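# Set the camera tripod's feet on the three tape crosses

## Task

Return the small camera tripod so each of its three feet rests centred on its own tape cross on the table, one foot per cross, and the tripod is standing upright. Knocking it over ends the attempt. The placement only counts if the tripod stays put without the robot holding it, so release it and move the gripper away at the end.

## Robot and tools

Robot: one Franka FR3 arm (seven joints) with a Robotiq 2F-140 two-finger gripper. There is a single arm, so every motion argument describes one gripper only.

Frame: all poses are in the scene frame. Its origin is on the table top straight below the arm base, +z is up, and +y points left when facing along +x. Distances are in metres and orientations are unit quaternions written w first (qw, qx, qy, qz). The arm base may sit slightly tilted, and the reported hand position gets less accurate the farther the arm reaches. In the gripper's own axes, the fingers point along +z and close along y. end_effector_position is the point between the pads when they are shut. Closed fingertips reach about 33 mm beyond that point, open ones about 9 mm. Closing pushes the tips roughly 24 mm farther out, so leave that margin above the table.

The row format is shared by execute_actions and move: 10 numbers in the order x, y, z, qw, qx, qy, qz, position, force_limit, speed. The first seven are an absolute target pose for the gripper in the scene frame, not an offset. The last three are gripper settings, each between -1 and 1. position: +1 is fully open (140 mm), about -0.8 is where the pads touch, and -1 keeps closing until something blocks the fingers. force_limit sets grip force, about 14 N at -1, 60 N at 0 and 107 N at +1. speed sets finger speed, about 30 mm/s at -1, 140 at 0 and 250 at +1. Send the quaternion in every row to hold an orientation; do not copy it back from the last report, since that value may have drifted.

execute_actions(actions): a list of actions run one after another. Each action is a table of up to 15 rows, and each row lasts one 1/30 s control step. A short table repeats its last row until all 15 steps are used, so one action is 0.5 s. An empty list only returns the current state and images. Every target must lie within 0.6 m of the gripper's position at the start of its action, measured along each gripper axis. If the first action breaks this rule, or any action is malformed, the whole call is rejected and nothing moves. On each step the command is clamped to within 70 mm and 16 degrees of the measured pose, and position takes priority over orientation, so a distant target can need several actions.

move(target, speed, blocking): sends the gripper in a straight line toward one absolute pose given as a single 10-number row. The finger values are applied at the start. speed is in m/s, from 0.002 to 0.5 (default 0.25), and rotation is capped at twice that in rad/s. A path lasts 0.5 to 10 s. It does not avoid obstacles, and the arm may lag behind the path or overshoot it. Faster moves, or targets set deeper past a contact point, press harder. With blocking=false you get control back after 0.5 s; other motion commands are then refused until a result shows the move has finished, so call wait or stop first. The result adds a move: line giving the outcome (done, off_target, moving, held, fault), the limits that applied (paced means the pose was clipped; held means a check blocked steps, after which the arm may speed up), and the distance to target.

wait(seconds): 0 to 10 s, holding the last command. stop(): brakes a running move, and needs room to do so; the fingers are not stopped. zoom_image(camera, region): camera is cam_high, cam_low or cam_wrist, and region is [x0, y0, x1, y1] in pixels with the top-left at 0,0 and at most 504 by 504. show_instructions(): shows the reference pages. read_manual(section): licence texts only. finished_scene(scene): ends the scene with that number (1 or 2), cannot be undone, and reports success.

Results: a state line with the gripper pose, the joint positions, joint torques and external torque estimates (one line for each of the last few actions), step readings (HELD marks clipped steps), a Hand target line showing where the controller is currently heading, and the images from cam_high, cam_low and cam_wrist, each 504x504. object_status: 0 means moving, 1 means blocked while opening, 2 means blocked while closing (a grip), and 3 means the requested position was reached or the pads met. position_measured runs in counts from 3 (open) to 230 (pads touching). To grip, send -1 and look for status 2. To squeeze harder, raise force_limit and also change position slightly, for example -1 to -0.98. A pose unreachable line means the clearance check changed or blocked the command.

Hazards: a joint torque at its load limit (waist and shoulder 20, upper arm roll and elbow 18, the wrist joints 12 N m, counting any held weight) triggers a TORQUE FAULT, which halts the arm for 10 s and drops the rest of the call. Holding a load for long heats the motors; MOTOR HOT is a warning, and reaching the limit causes an OVER-TEMPERATURE FAULT that locks the brakes. Never tip the tripod, and never drop, slam or knock anything, or push it off the table. Objects can get small random nudges. The simulation keeps running while you think, with the arm holding its last command. Set the tripod down gently, open the gripper, then lift clear before finishing the scene.

Each tool is called after "Emit:" by a JSON object that holds its "api" and its "payload".

Reference images:

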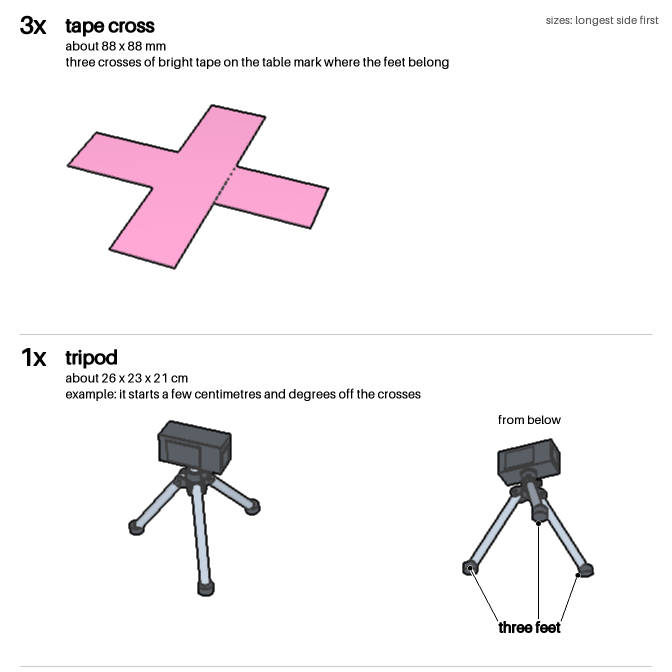

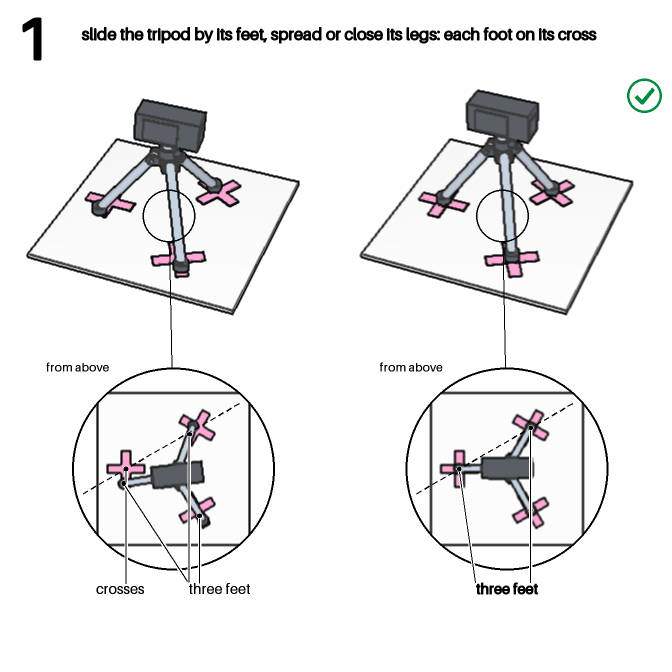

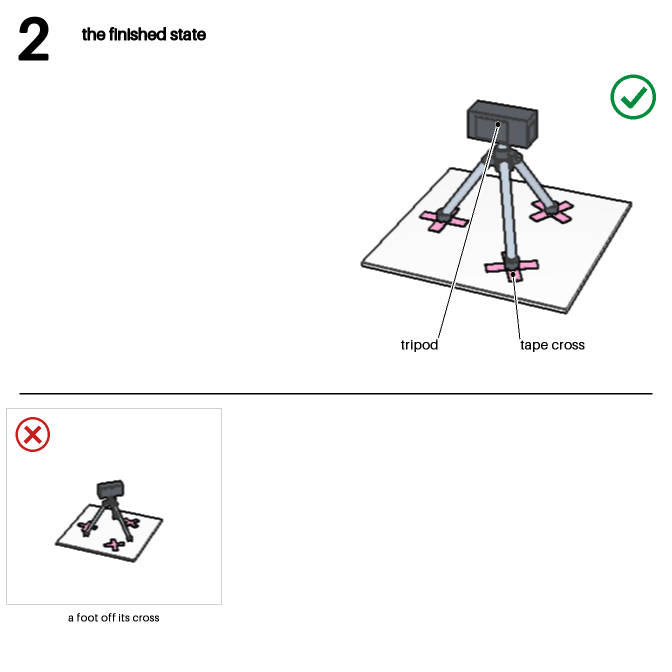

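## Session

Emit:
{"api": "execute_actions", "payload": {"actions": []}}

Scene clock: 0.00 s.
end_effector_position=(+0.3834, -0.2169, +0.3244) position_measured=230 object_status=3 end_effector_quat_wxyz=(+0.397, +0.234, +0.824, +0.329)
Joint positions: [-1.001 -0.531 -0.085 -2.706  1.14   1.897  0.438]
Joint velocities: [-0.     0.     0.    -0.     0.001 -0.001  0.   ]
Joint torques (N m, as the joint torque sensors report them, + toward a larger angle): no reading
External joint torques (N m, as the arm's controller estimates them; a push from outside toward a larger angle lowers the number): no reading
Hand target: +0.383, -0.217, +0.324; +0.397, +0.234, +0.824, +0.329

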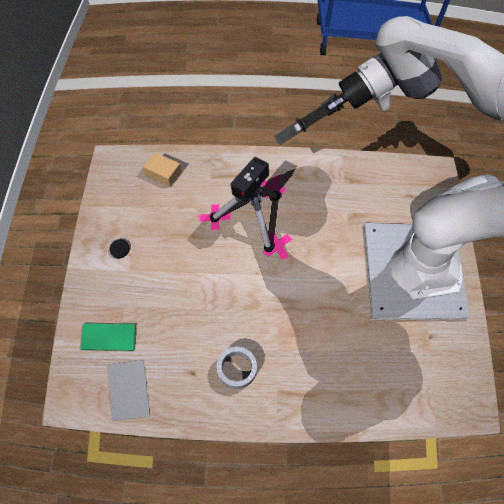

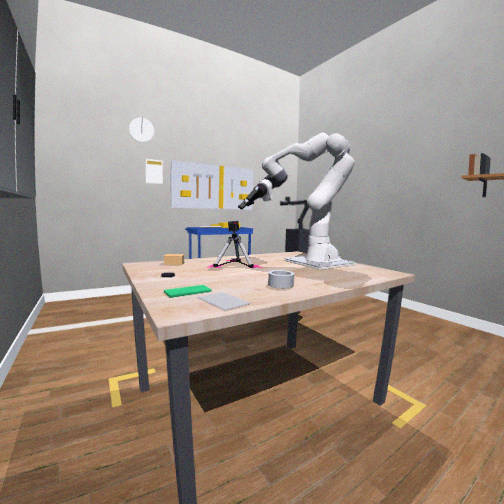

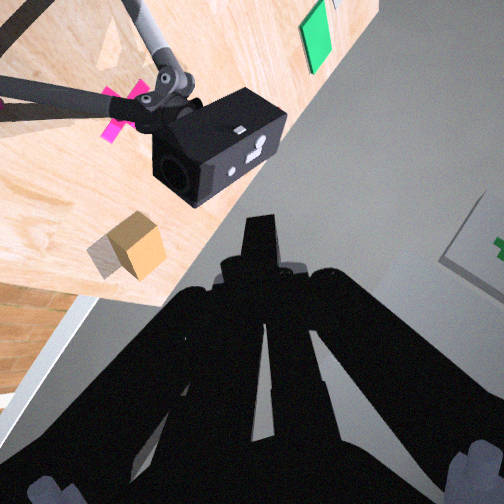

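Emit:
{"api": "zoom_image", "payload": {"camera": "cam_high", "region": [180, 140, 320, 280]}}

Emit:
{"api": "zoom_image", "payload": {"camera": "cam_low", "region": [190, 200, 280, 290]}}

Region (180, 140, 320, 280) of cam_high's 504x504 image, scaled by 3.600, with more detail than that image has.

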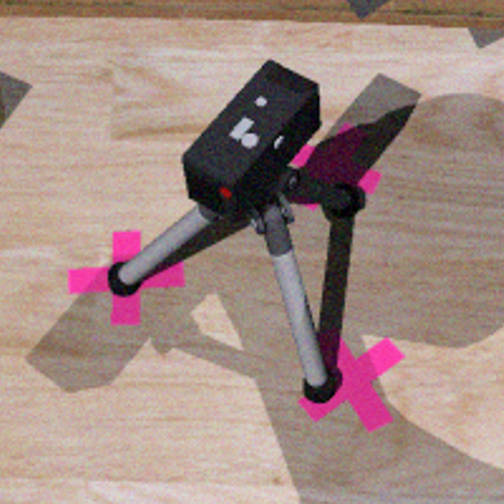

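Region (190, 200, 280, 290) of cam_low's 504x504 image, scaled by 5.600, with more detail than that image has.

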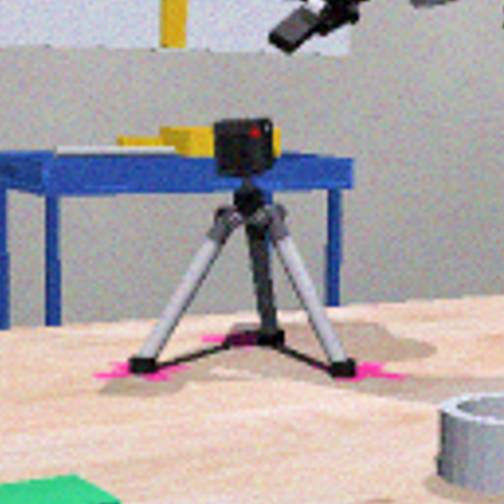

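Emit:
{"api": "move", "payload": {"target": [0.36,-0.28,0.33,-0.1178,0.4268,-0.8948,-0.0562,0.0,-0.5,0], "speed": 0.3}}

Emit:
{"api": "move", "payload": {"target": [0.385,-0.248,0.11,-0.1178,0.4268,-0.8948,-0.0562,0.0,-0.5,0], "speed": 0.15}}

Scene clock: 17.77 s.
end_effector_position=(+0.3560, -0.2795, +0.3245) position_measured=129 object_status=3 end_effector_quat_wxyz=(+0.110, -0.418, +0.899, +0.067)
Joint positions: [-0.787 -0.304  0.004 -2.178  0.256  1.81  -0.194]
Joint velocities: [ 0.    -0.001  0.001 -0.    -0.     0.002 -0.03 ]
Joint torques (N m, as the joint torque sensors report them, + toward a larger angle): [  1.36 -23.37  -2.1   22.89   0.58   2.77  -0.18]
External joint torques (N m, as the arm's controller estimates them; a push from outside toward a larger angle lowers the number): [ 1.25 -1.64 -1.85 -1.54 -0.59  0.52 -0.17]
Hand target: +0.355, -0.280, +0.324; +0.110, -0.424, +0.897, +0.065
Off the commanded pose: 0.007 m, 2 deg.
move: off_target
camera_calibration (this result's frames):
cam_wrist: T_world_to_cam=[[-0.659044, 0.751328, 0.034168, 0.436905], [0.602869, 0.500567, 0.621274, -0.274221], [0.449677, 0.430046, -0.782848, 0.397705], [0, 0, 0, 1]] pos_world=[0.27442, -0.362024, 0.466781]

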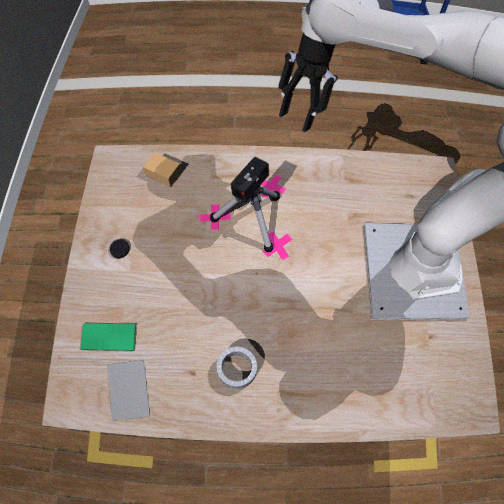

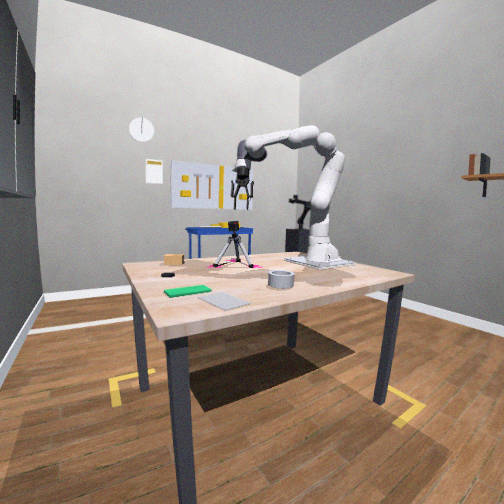

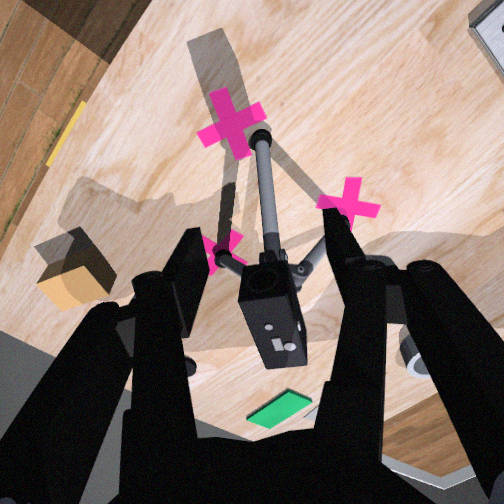

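Scene clock: 19.93 s.
end_effector_position=(+0.3835, -0.2480, +0.1100) position_measured=129 object_status=3 end_effector_quat_wxyz=(+0.115, -0.422, +0.897, +0.056)
Joint positions: [-0.718 -0.064  0.066 -2.52   0.393  2.416 -0.304]
Joint velocities: [ 0.001 -0.    -0.    -0.001  0.002  0.01  -0.017]
Joint torques (N m, as the joint torque sensors report them, + toward a larger angle): [  1.85 -25.56  -0.31  19.95   1.01   2.68  -0.33]
External joint torques (N m, as the arm's controller estimates them; a push from outside toward a larger angle lowers the number): [ 1.73  0.56 -0.27 -0.53  0.61  0.45 -0.32]
Hand target: +0.384, -0.247, +0.109; +0.116, -0.426, +0.896, +0.056
Off the commanded pose: 0.001 m, 1 deg.
move: done
camera_calibration (this result's frames):
cam_wrist: T_world_to_cam=[[-0.664121, 0.747556, 0.0101283, 0.442435], [0.587998, 0.513908, 0.624625, -0.164656], [0.461737, 0.420782, -0.780859, 0.196718], [0, 0, 0, 1]] pos_world=[0.299816, -0.328902, 0.251977]

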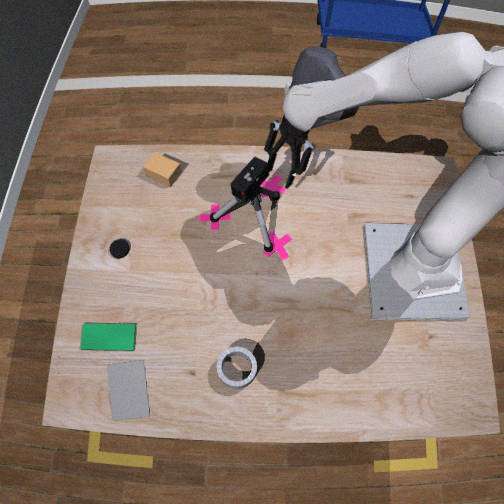

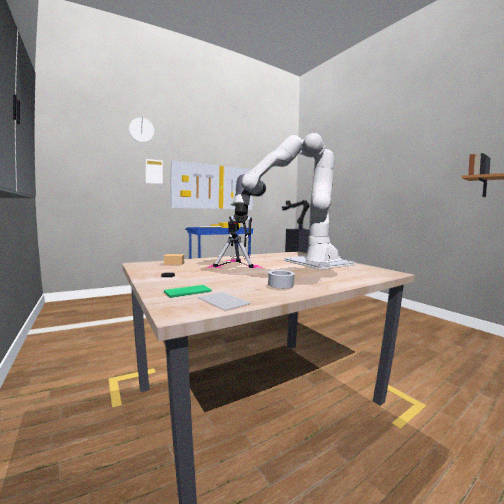

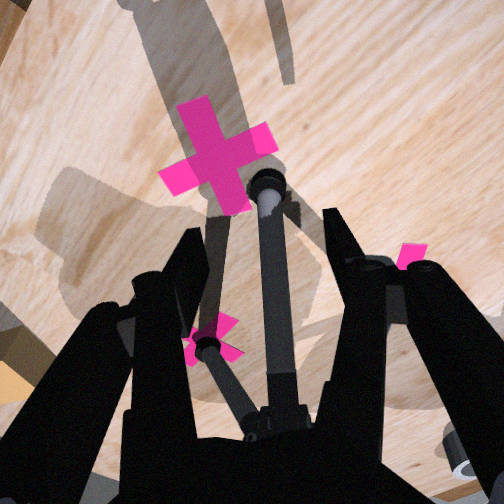

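Emit:
{"api": "move", "payload": {"target": [0.391,-0.238,0.043,-0.1178,0.4268,-0.8948,-0.0562,-0.1,-0.5,0], "speed": 0.06}}

Emit:
{"api": "zoom_image", "payload": {"camera": "cam_low", "region": [200, 220, 270, 290]}}

Scene clock: 30.27 s.
end_effector_position=(+0.3902, -0.2388, +0.0435) position_measured=141 object_status=3 end_effector_quat_wxyz=(+0.116, -0.423, +0.897, +0.056)
Joint positions: [-0.699  0.098  0.093 -2.538  0.486  2.594 -0.381]
Joint velocities: [-0.001  0.001  0.    -0.001  0.006  0.011 -0.021]
Joint torques (N m, as the joint torque sensors report them, + toward a larger angle): [  0.95 -28.66   0.27  17.28   0.74   2.62  -0.31]
External joint torques (N m, as the arm's controller estimates them; a push from outside toward a larger angle lowers the number): [ 0.87  0.34 -0.09 -0.64  0.62  0.44 -0.3 ]
Hand target: +0.390, -0.238, +0.043; +0.117, -0.427, +0.895, +0.056
Off the commanded pose: 0.001 m, 1 deg.
move: done
camera_calibration (this result's frames):
cam_wrist: T_world_to_cam=[[-0.665431, 0.746396, 0.00974759, 0.440881], [0.585828, 0.514099, 0.626505, -0.131017], [0.462609, 0.422606, -0.779357, 0.137843], [0, 0, 0, 1]] pos_world=[0.306362, -0.319969, 0.185214]

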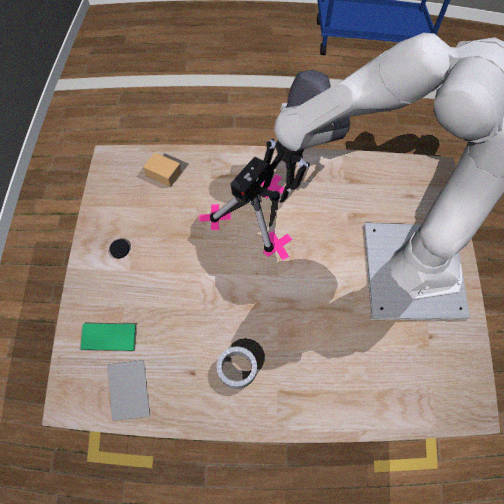

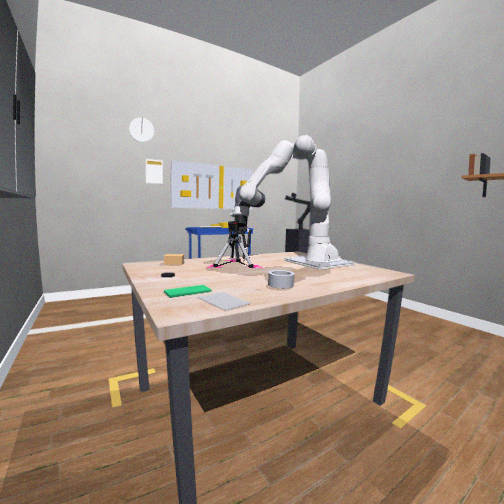

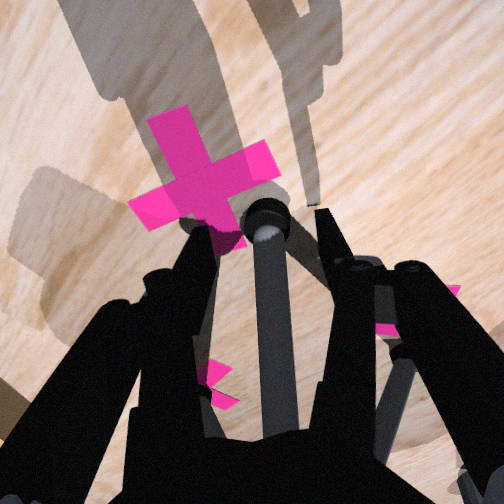

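Region (200, 220, 270, 290) of cam_low's 504x504 image, scaled by 7.200, with more detail than that image has.

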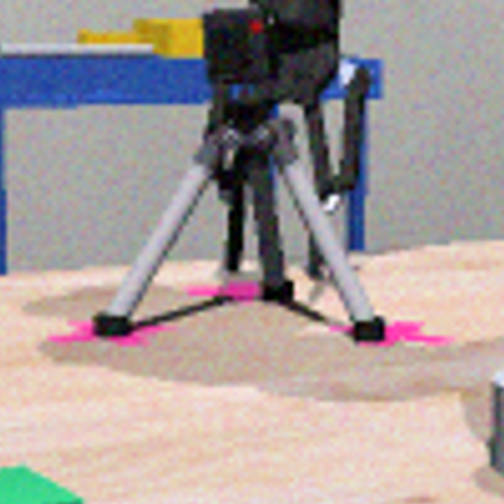

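Emit:
{"api": "move", "payload": {"target": [0.389,-0.240,0.035,-0.1178,0.4268,-0.8948,-0.0562,-0.3,-0.7,0], "speed": 0.03}}

Emit:
{"api": "move", "payload": {"target": [0.389,-0.240,0.035,-0.1178,0.4268,-0.8948,-0.0562,-1,-0.7,-0.7]}}

Emit:
{"api": "zoom_image", "payload": {"camera": "cam_low", "region": [200, 220, 270, 290]}}

Scene clock: 34.67 s.
end_effector_position=(+0.3887, -0.2384, +0.0353) position_measured=167 object_status=3 end_effector_quat_wxyz=(+0.117, -0.425, +0.896, +0.058)
Joint positions: [-0.699  0.119  0.093 -2.538  0.5    2.61  -0.403]
Joint velocities: [-0.001  0.001 -0.001  0.     0.006  0.011 -0.018]
Joint torques (N m, as the joint torque sensors report them, + toward a larger angle): [ -0.26 -29.3   -0.48  17.99   0.71   2.62  -0.35]
External joint torques (N m, as the arm's controller estimates them; a push from outside toward a larger angle lowers the number): [-0.34  0.19 -0.89  0.29  0.62  0.44 -0.34]
Hand target: +0.389, -0.240, +0.035; +0.118, -0.427, +0.895, +0.056
Off the commanded pose: 0.002 m, 0 deg.
move: done
camera_calibration (this result's frames):
cam_wrist: T_world_to_cam=[[-0.669021, 0.743153, 0.0115864, 0.440283], [0.583359, 0.515379, 0.627755, -0.123969], [0.460547, 0.426741, -0.778324, 0.133761], [0, 0, 0, 1]] pos_world=[0.305274, -0.320388, 0.176831]

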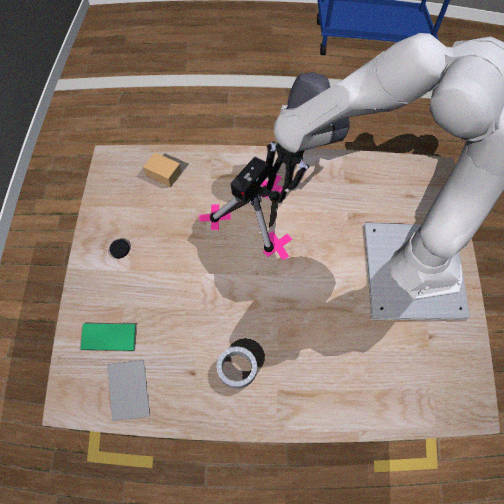

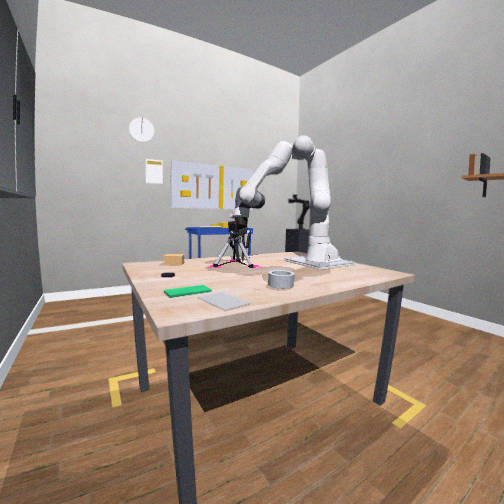

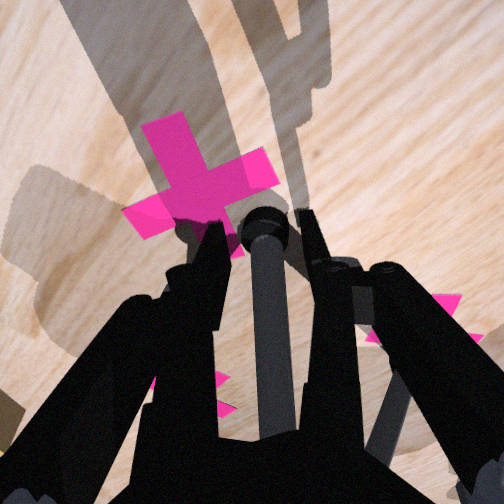

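Scene clock: 35.37 s.
end_effector_position=(+0.3887, -0.2385, +0.0353) position_measured=195 object_status=2 end_effector_quat_wxyz=(+0.117, -0.427, +0.895, +0.058)
Joint positions: [-0.699  0.119  0.093 -2.538  0.501  2.61  -0.407]
Joint velocities: [-0.    -0.     0.    -0.002 -0.001  0.    -0.004]
Joint torques (N m, as the joint torque sensors report them, + toward a larger angle): [ -0.02 -29.09  -0.72  18.21   0.86   2.82  -0.35]
External joint torques (N m, as the arm's controller estimates them; a push from outside toward a larger angle lowers the number): [-0.2   0.29 -1.23  0.63  0.77  0.66 -0.34]
Hand target: +0.389, -0.240, +0.035; +0.118, -0.427, +0.895, +0.056
Off the commanded pose: 0.002 m, 0 deg.
move: done
camera_calibration (this result's frames):
cam_wrist: T_world_to_cam=[[-0.671439, 0.740984, 0.0105982, 0.440777], [0.581073, 0.517552, 0.628087, -0.122565], [0.459918, 0.42788, -0.778071, 0.134285], [0, 0, 0, 1]] pos_world=[0.305414, -0.320633, 0.176793]

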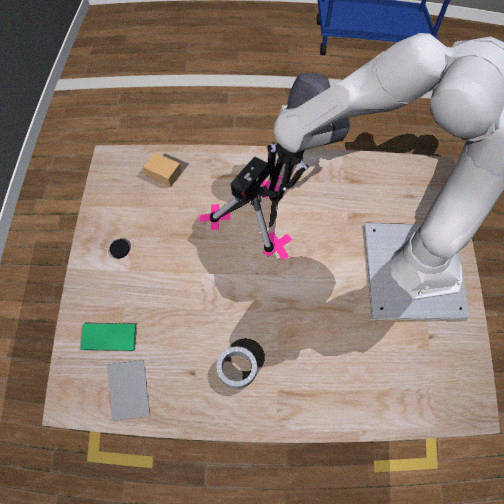

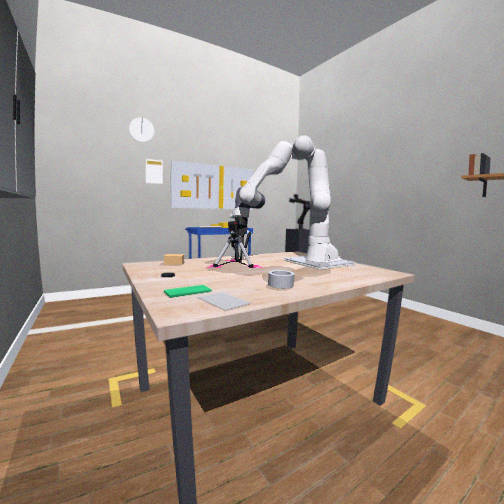

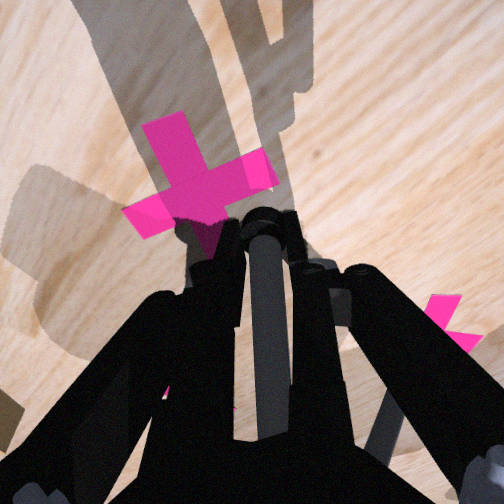

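Region (200, 220, 270, 290) of cam_low's 504x504 image, scaled by 7.200, with more detail than that image has.

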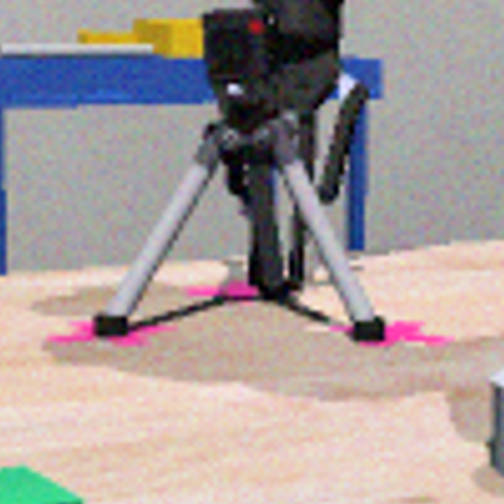

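Emit:
{"api": "move", "payload": {"target": [0.401,-0.279,0.0355,-0.1113,0.518,-0.8453,-0.0682,-1,-0.7,-0.7], "speed": 0.025}}

Emit:
{"api": "zoom_image", "payload": {"camera": "cam_high", "region": [180, 140, 320, 280]}}

Scene clock: 43.83 s.
end_effector_position=(+0.3906, -0.2451, +0.0349) position_measured=195 object_status=2 end_effector_quat_wxyz=(+0.110, -0.522, +0.839, +0.106)
Joint positions: [-0.718  0.204  0.07  -2.391  0.399  2.424 -0.557]
Joint velocities: [-0.001  0.004 -0.001  0.005  0.    -0.007 -0.023]
Joint torques (N m, as the joint torque sensors report them, + toward a larger angle): [ -5.59 -27.62  -8.91  27.11  -1.53  11.58  -0.41]
External joint torques (N m, as the arm's controller estimates them; a push from outside toward a larger angle lowers the number): [-5.77  5.2  -9.62  8.95 -1.84  9.71 -0.41]
Hand target: +0.398, -0.279, +0.037; +0.110, -0.518, +0.845, +0.069
Off the commanded pose: 0.035 m, 4 deg.
move: off_target
camera_calibration (this result's frames):
cam_wrist: T_world_to_cam=[[-0.821828, 0.564773, 0.0750344, 0.46021], [0.470179, 0.597933, 0.649159, -0.0576644], [0.321762, 0.568777, -0.756943, 0.223689], [0, 0, 0, 1]] pos_world=[0.333351, -0.352664, 0.172222]

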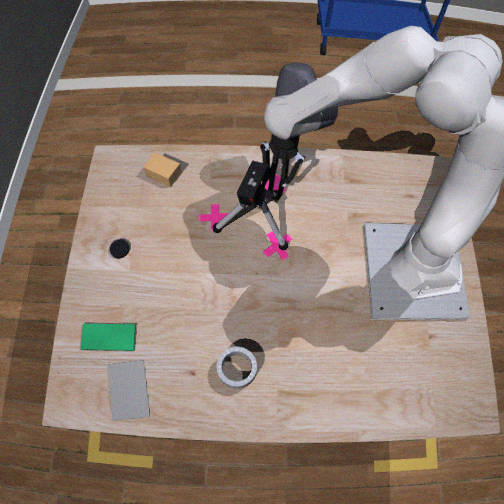

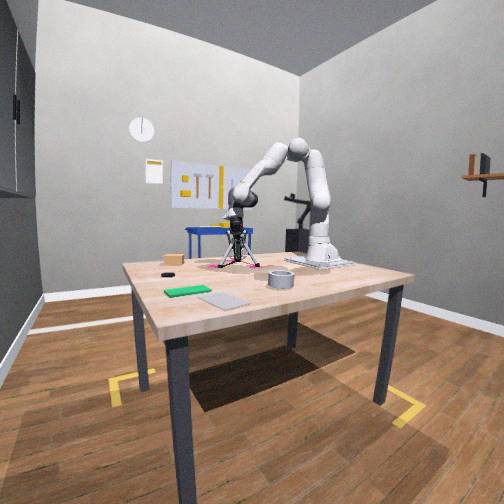

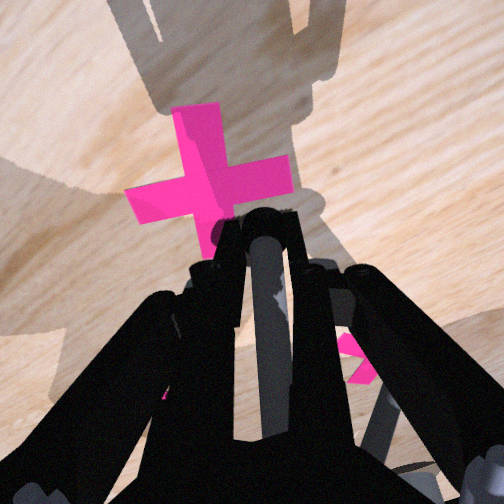

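Region (180, 140, 320, 280) of cam_high's 504x504 image, scaled by 3.600, with more detail than that image has.

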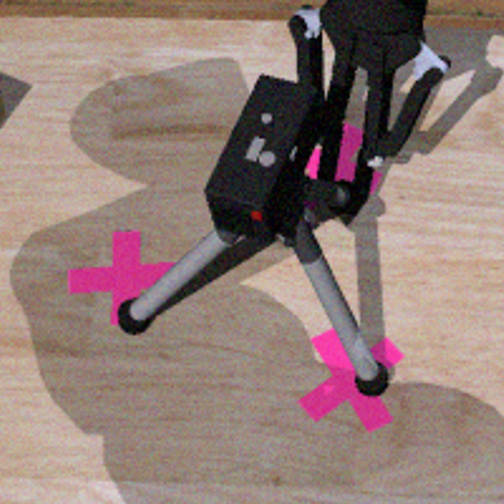

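Foot jammed against the table; relieve, then lift slightly and drag.

Emit:
{"api": "move", "payload": {"target": [0.391,-0.243,0.041,-0.1113,0.518,-0.8453,-0.0682,-1,-0.7,-0.7], "speed": 0.02}}

Emit:
{"api": "move", "payload": {"target": [0.402,-0.279,0.042,-0.1113,0.518,-0.8453,-0.0682,-1,-0.7,-0.7], "speed": 0.02}}

Emit:
{"api": "zoom_image", "payload": {"camera": "cam_high", "region": [180, 140, 320, 280]}}

Scene clock: 49.03 s.
end_effector_position=(+0.3911, -0.2463, +0.0410) position_measured=195 object_status=2 end_effector_quat_wxyz=(+0.111, -0.517, +0.846, +0.067)
Joint positions: [-0.71   0.143  0.082 -2.47   0.421  2.524 -0.552]
Joint velocities: [ 0.001 -0.     0.002 -0.007  0.003  0.007  0.004]
Joint torques (N m, as the joint torque sensors report them, + toward a larger angle): [  2.37 -32.55   1.23  16.34   0.79   1.99  -0.09]
External joint torques (N m, as the arm's controller estimates them; a push from outside toward a larger angle lowers the number): [ 2.2  -1.99  0.65 -1.72  0.57 -0.09 -0.09]
Hand target: +0.391, -0.243, +0.041; +0.111, -0.518, +0.845, +0.068
Off the commanded pose: 0.003 m, 0 deg.
move: done
camera_calibration (this result's frames):
cam_wrist: T_world_to_cam=[[-0.809669, 0.586861, 0.00549194, 0.464415], [0.459706, 0.628366, 0.627556, -0.0486959], [0.364837, 0.510638, -0.778552, 0.198564], [0, 0, 0, 1]] pos_world=[0.325965, -0.343342, 0.182601]

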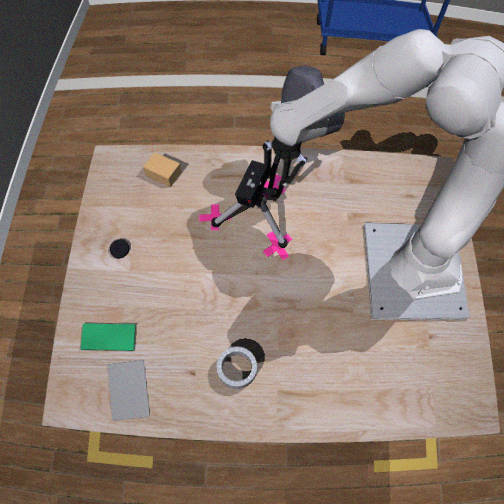

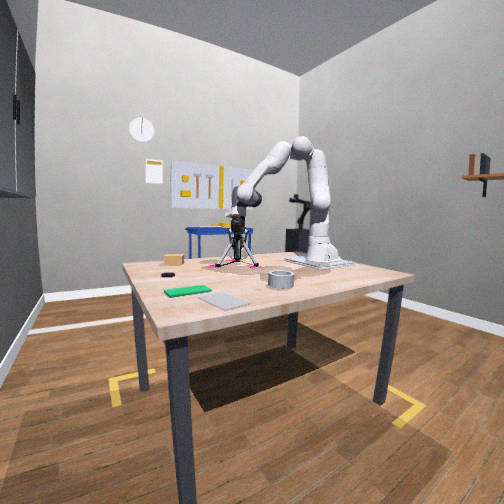

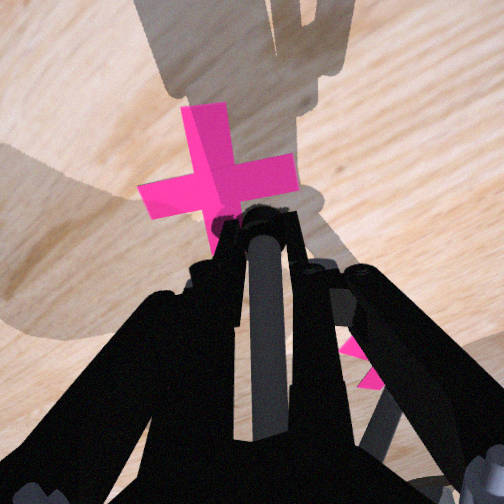

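Scene clock: 51.07 s.
end_effector_position=(+0.4008, -0.2770, +0.0407) position_measured=195 object_status=2 end_effector_quat_wxyz=(+0.111, -0.518, +0.845, +0.069)
Joint positions: [-0.727  0.207  0.058 -2.372  0.392  2.479 -0.564]
Joint velocities: [-0.     0.001 -0.     0.     0.001 -0.002 -0.001]
Joint torques (N m, as the joint torque sensors report them, + toward a larger angle): [ -0.15 -34.18  -1.16  20.84  -0.08   2.02  -0.15]
External joint torques (N m, as the arm's controller estimates them; a push from outside toward a larger angle lowers the number): [-0.24 -0.79 -1.73  2.23 -0.37 -0.06 -0.14]
Hand target: +0.401, -0.279, +0.042; +0.111, -0.518, +0.845, +0.068
Off the commanded pose: 0.003 m, 0 deg.
move: done
camera_calibration (this result's frames):
cam_wrist: T_world_to_cam=[[-0.811628, 0.584097, 0.00953229, 0.490084], [0.459198, 0.62782, 0.628474, -0.0336289], [0.361105, 0.514465, -0.777772, 0.212932], [0, 0, 0, 1]] pos_world=[0.336317, -0.374689, 0.182076]

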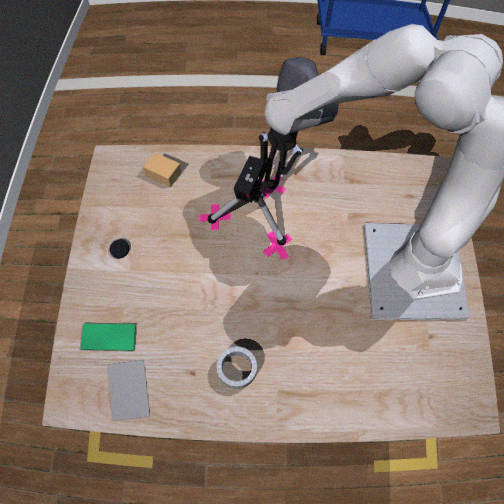

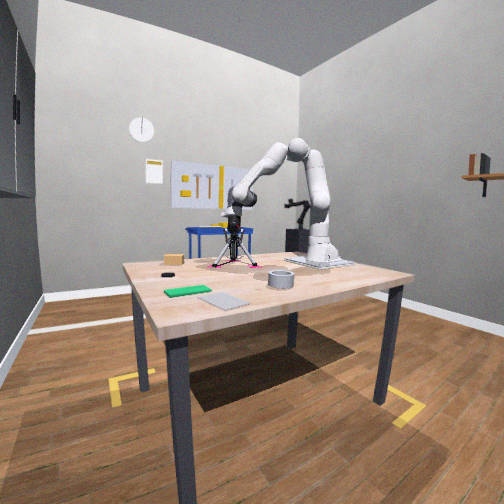

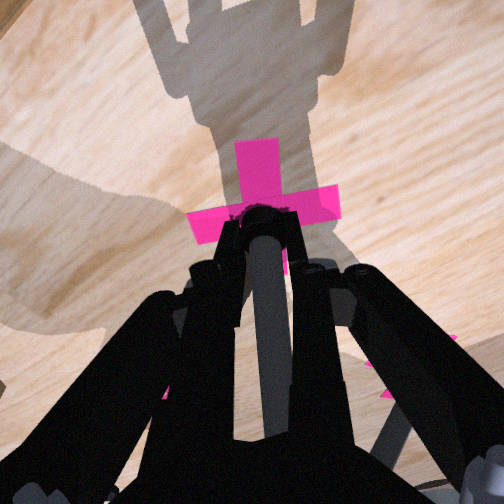

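Region (180, 140, 320, 280) of cam_high's 504x504 image, scaled by 3.600, with more detail than that image has.

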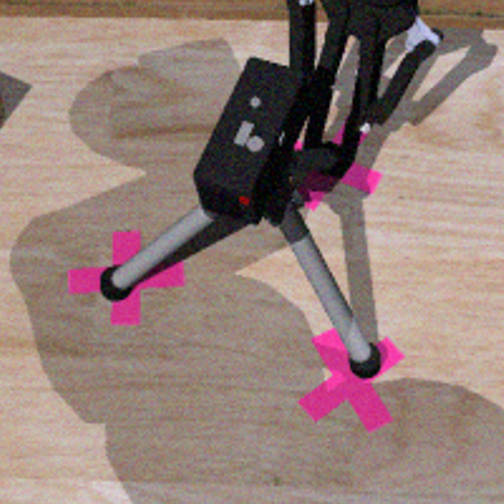

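Emit:
{"api": "move", "payload": {"target": [0.400,-0.280,0.041,-0.113,0.4957,-0.8586,-0.0653,-1,-0.7,-0.7], "speed": 0.02}}

Emit:
{"api": "move", "payload": {"target": [0.400,-0.280,0.036,-0.113,0.4957,-0.8586,-0.0653,-1,-0.7,-0.7], "speed": 0.01}}

Emit:
{"api": "move", "payload": {"target": [0.400,-0.280,0.037,-0.113,0.4957,-0.8586,-0.0653,-0.1,-0.7,-0.3]}}

Emit:
{"api": "zoom_image", "payload": {"camera": "cam_high", "region": [180, 140, 320, 280]}}

Scene clock: 57.43 s.
end_effector_position=(+0.3988, -0.2764, +0.0389) position_measured=195 object_status=2 end_effector_quat_wxyz=(+0.112, -0.504, +0.854, +0.069)
Joint positions: [-0.727  0.205  0.056 -2.382  0.405  2.49  -0.545]
Joint velocities: [ 0.    -0.    -0.    -0.002  0.002  0.001  0.008]
Joint torques (N m, as the joint torque sensors report them, + toward a larger angle): [  0.4  -36.96  -1.51  18.47   1.33   3.07   0.34]
External joint torques (N m, as the arm's controller estimates them; a push from outside toward a larger angle lowers the number): [ 0.21 -3.69 -2.16 -0.1   1.06  0.98  0.34]
Hand target: +0.400, -0.280, +0.041; +0.113, -0.496, +0.859, +0.065
Off the commanded pose: 0.004 m, 1 deg.
move: off_target
camera_calibration (this result's frames):
cam_wrist: T_world_to_cam=[[-0.791273, 0.61132, 0.0132137, 0.487431], [0.481341, 0.609414, 0.63002, -0.0459362], [0.377091, 0.504878, -0.776467, 0.202906], [0, 0, 0, 1]] pos_world=[0.331288, -0.372425, 0.18005]

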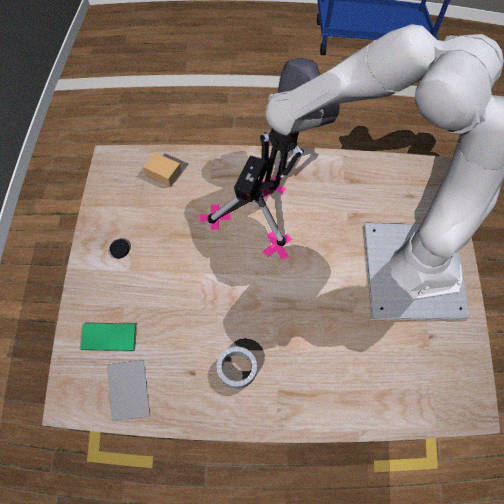

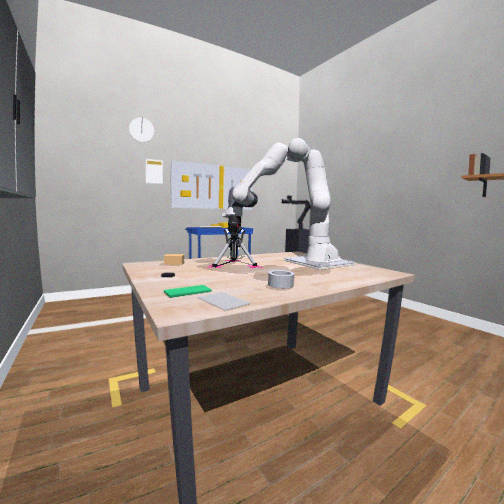

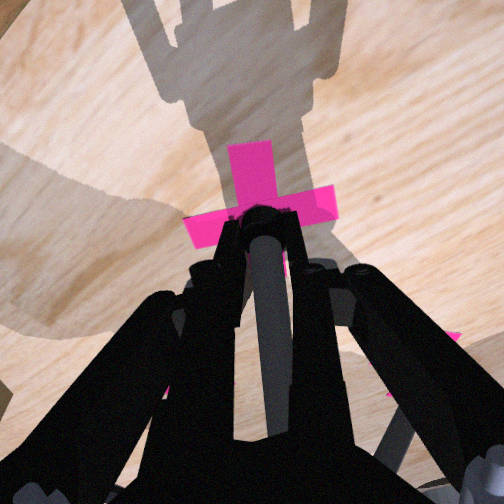

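Scene clock: 58.67 s.
end_effector_position=(+0.3993, -0.2782, +0.0357) position_measured=195 object_status=2 end_effector_quat_wxyz=(+0.112, -0.501, +0.856, +0.067)
Joint positions: [-0.727  0.213  0.055 -2.383  0.41   2.502 -0.544]
Joint velocities: [ 0.     0.001  0.001 -0.001  0.002  0.003  0.001]
Joint torques (N m, as the joint torque sensors report them, + toward a larger angle): [  0.53 -34.13  -0.97  18.62   1.18   2.85   0.17]
External joint torques (N m, as the arm's controller estimates them; a push from outside toward a larger angle lowers the number): [ 0.26 -0.67 -1.7   0.15  0.93  0.75  0.17]
Hand target: +0.400, -0.280, +0.036; +0.113, -0.496, +0.859, +0.065
Off the commanded pose: 0.002 m, 1 deg.
move: done
camera_calibration (this result's frames):
cam_wrist: T_world_to_cam=[[-0.786649, 0.61732, 0.00996107, 0.488842], [0.48492, 0.607785, 0.628848, -0.0449276], [0.382146, 0.499513, -0.777464, 0.197687], [0, 0, 0, 1]] pos_world=[0.330788, -0.373213, 0.177078]

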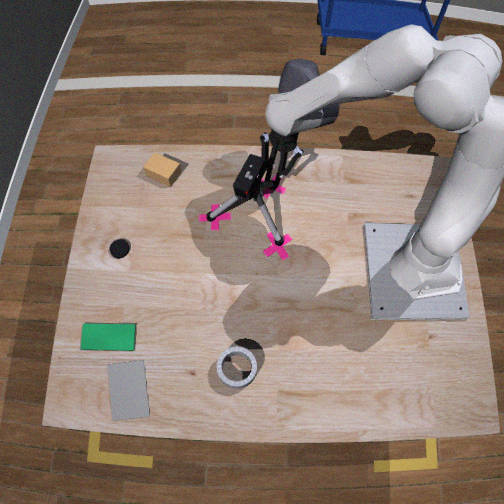

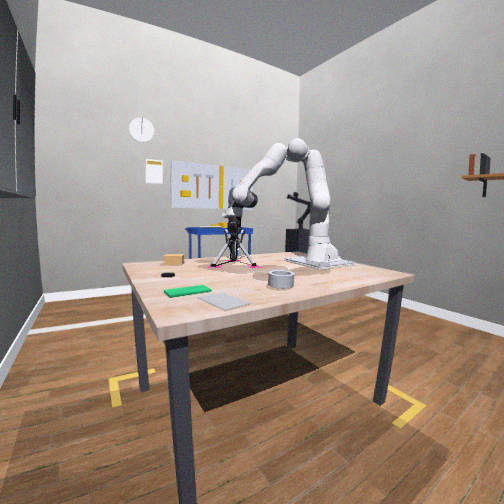

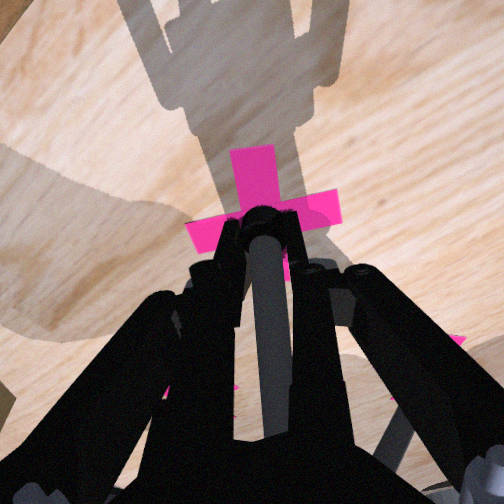

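Scene clock: 59.37 s.
end_effector_position=(+0.3993, -0.2782, +0.0358) position_measured=141 object_status=3 end_effector_quat_wxyz=(+0.112, -0.499, +0.857, +0.067)
Joint positions: [-0.727  0.213  0.055 -2.383  0.411  2.502 -0.541]
Joint velocities: [-0.    -0.    -0.001  0.     0.001  0.001  0.006]
Joint torques (N m, as the joint torque sensors report them, + toward a larger angle): [  0.44 -35.79  -0.76  18.7    0.88   2.52   0.07]
External joint torques (N m, as the arm's controller estimates them; a push from outside toward a larger angle lowers the number): [ 0.38 -2.38 -1.29  0.24  0.63  0.42  0.08]
Hand target: +0.400, -0.280, +0.037; +0.113, -0.496, +0.859, +0.065
Off the commanded pose: 0.002 m, 1 deg.
move: done
camera_calibration (this result's frames):
cam_wrist: T_world_to_cam=[[-0.784487, 0.620057, 0.0104454, 0.488853], [0.487332, 0.605974, 0.628731, -0.0464267], [0.38352, 0.498322, -0.777552, 0.196886], [0, 0, 0, 1]] pos_world=[0.330614, -0.373096, 0.177173]

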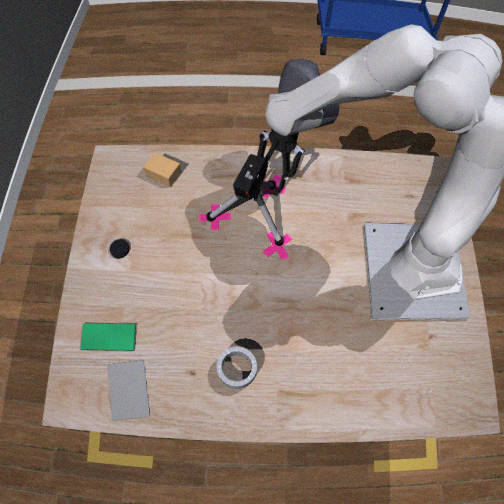

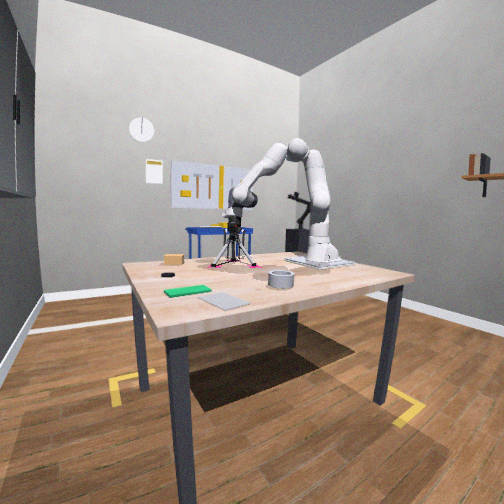

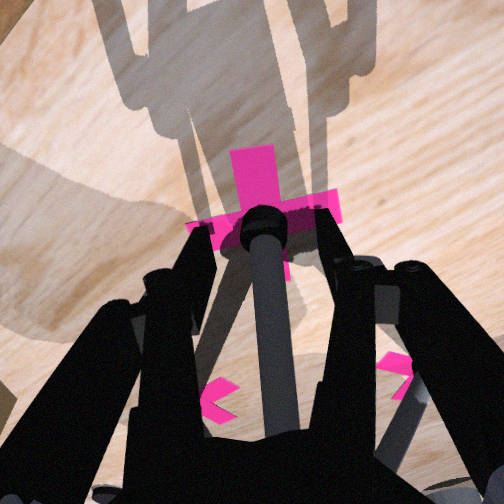

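Region (180, 140, 320, 280) of cam_high's 504x504 image, scaled by 3.600, with more detail than that image has.

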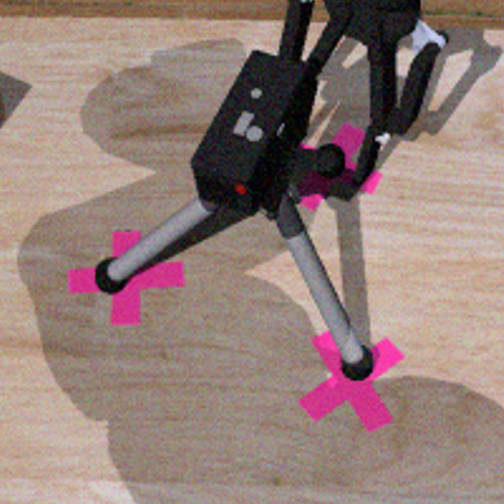

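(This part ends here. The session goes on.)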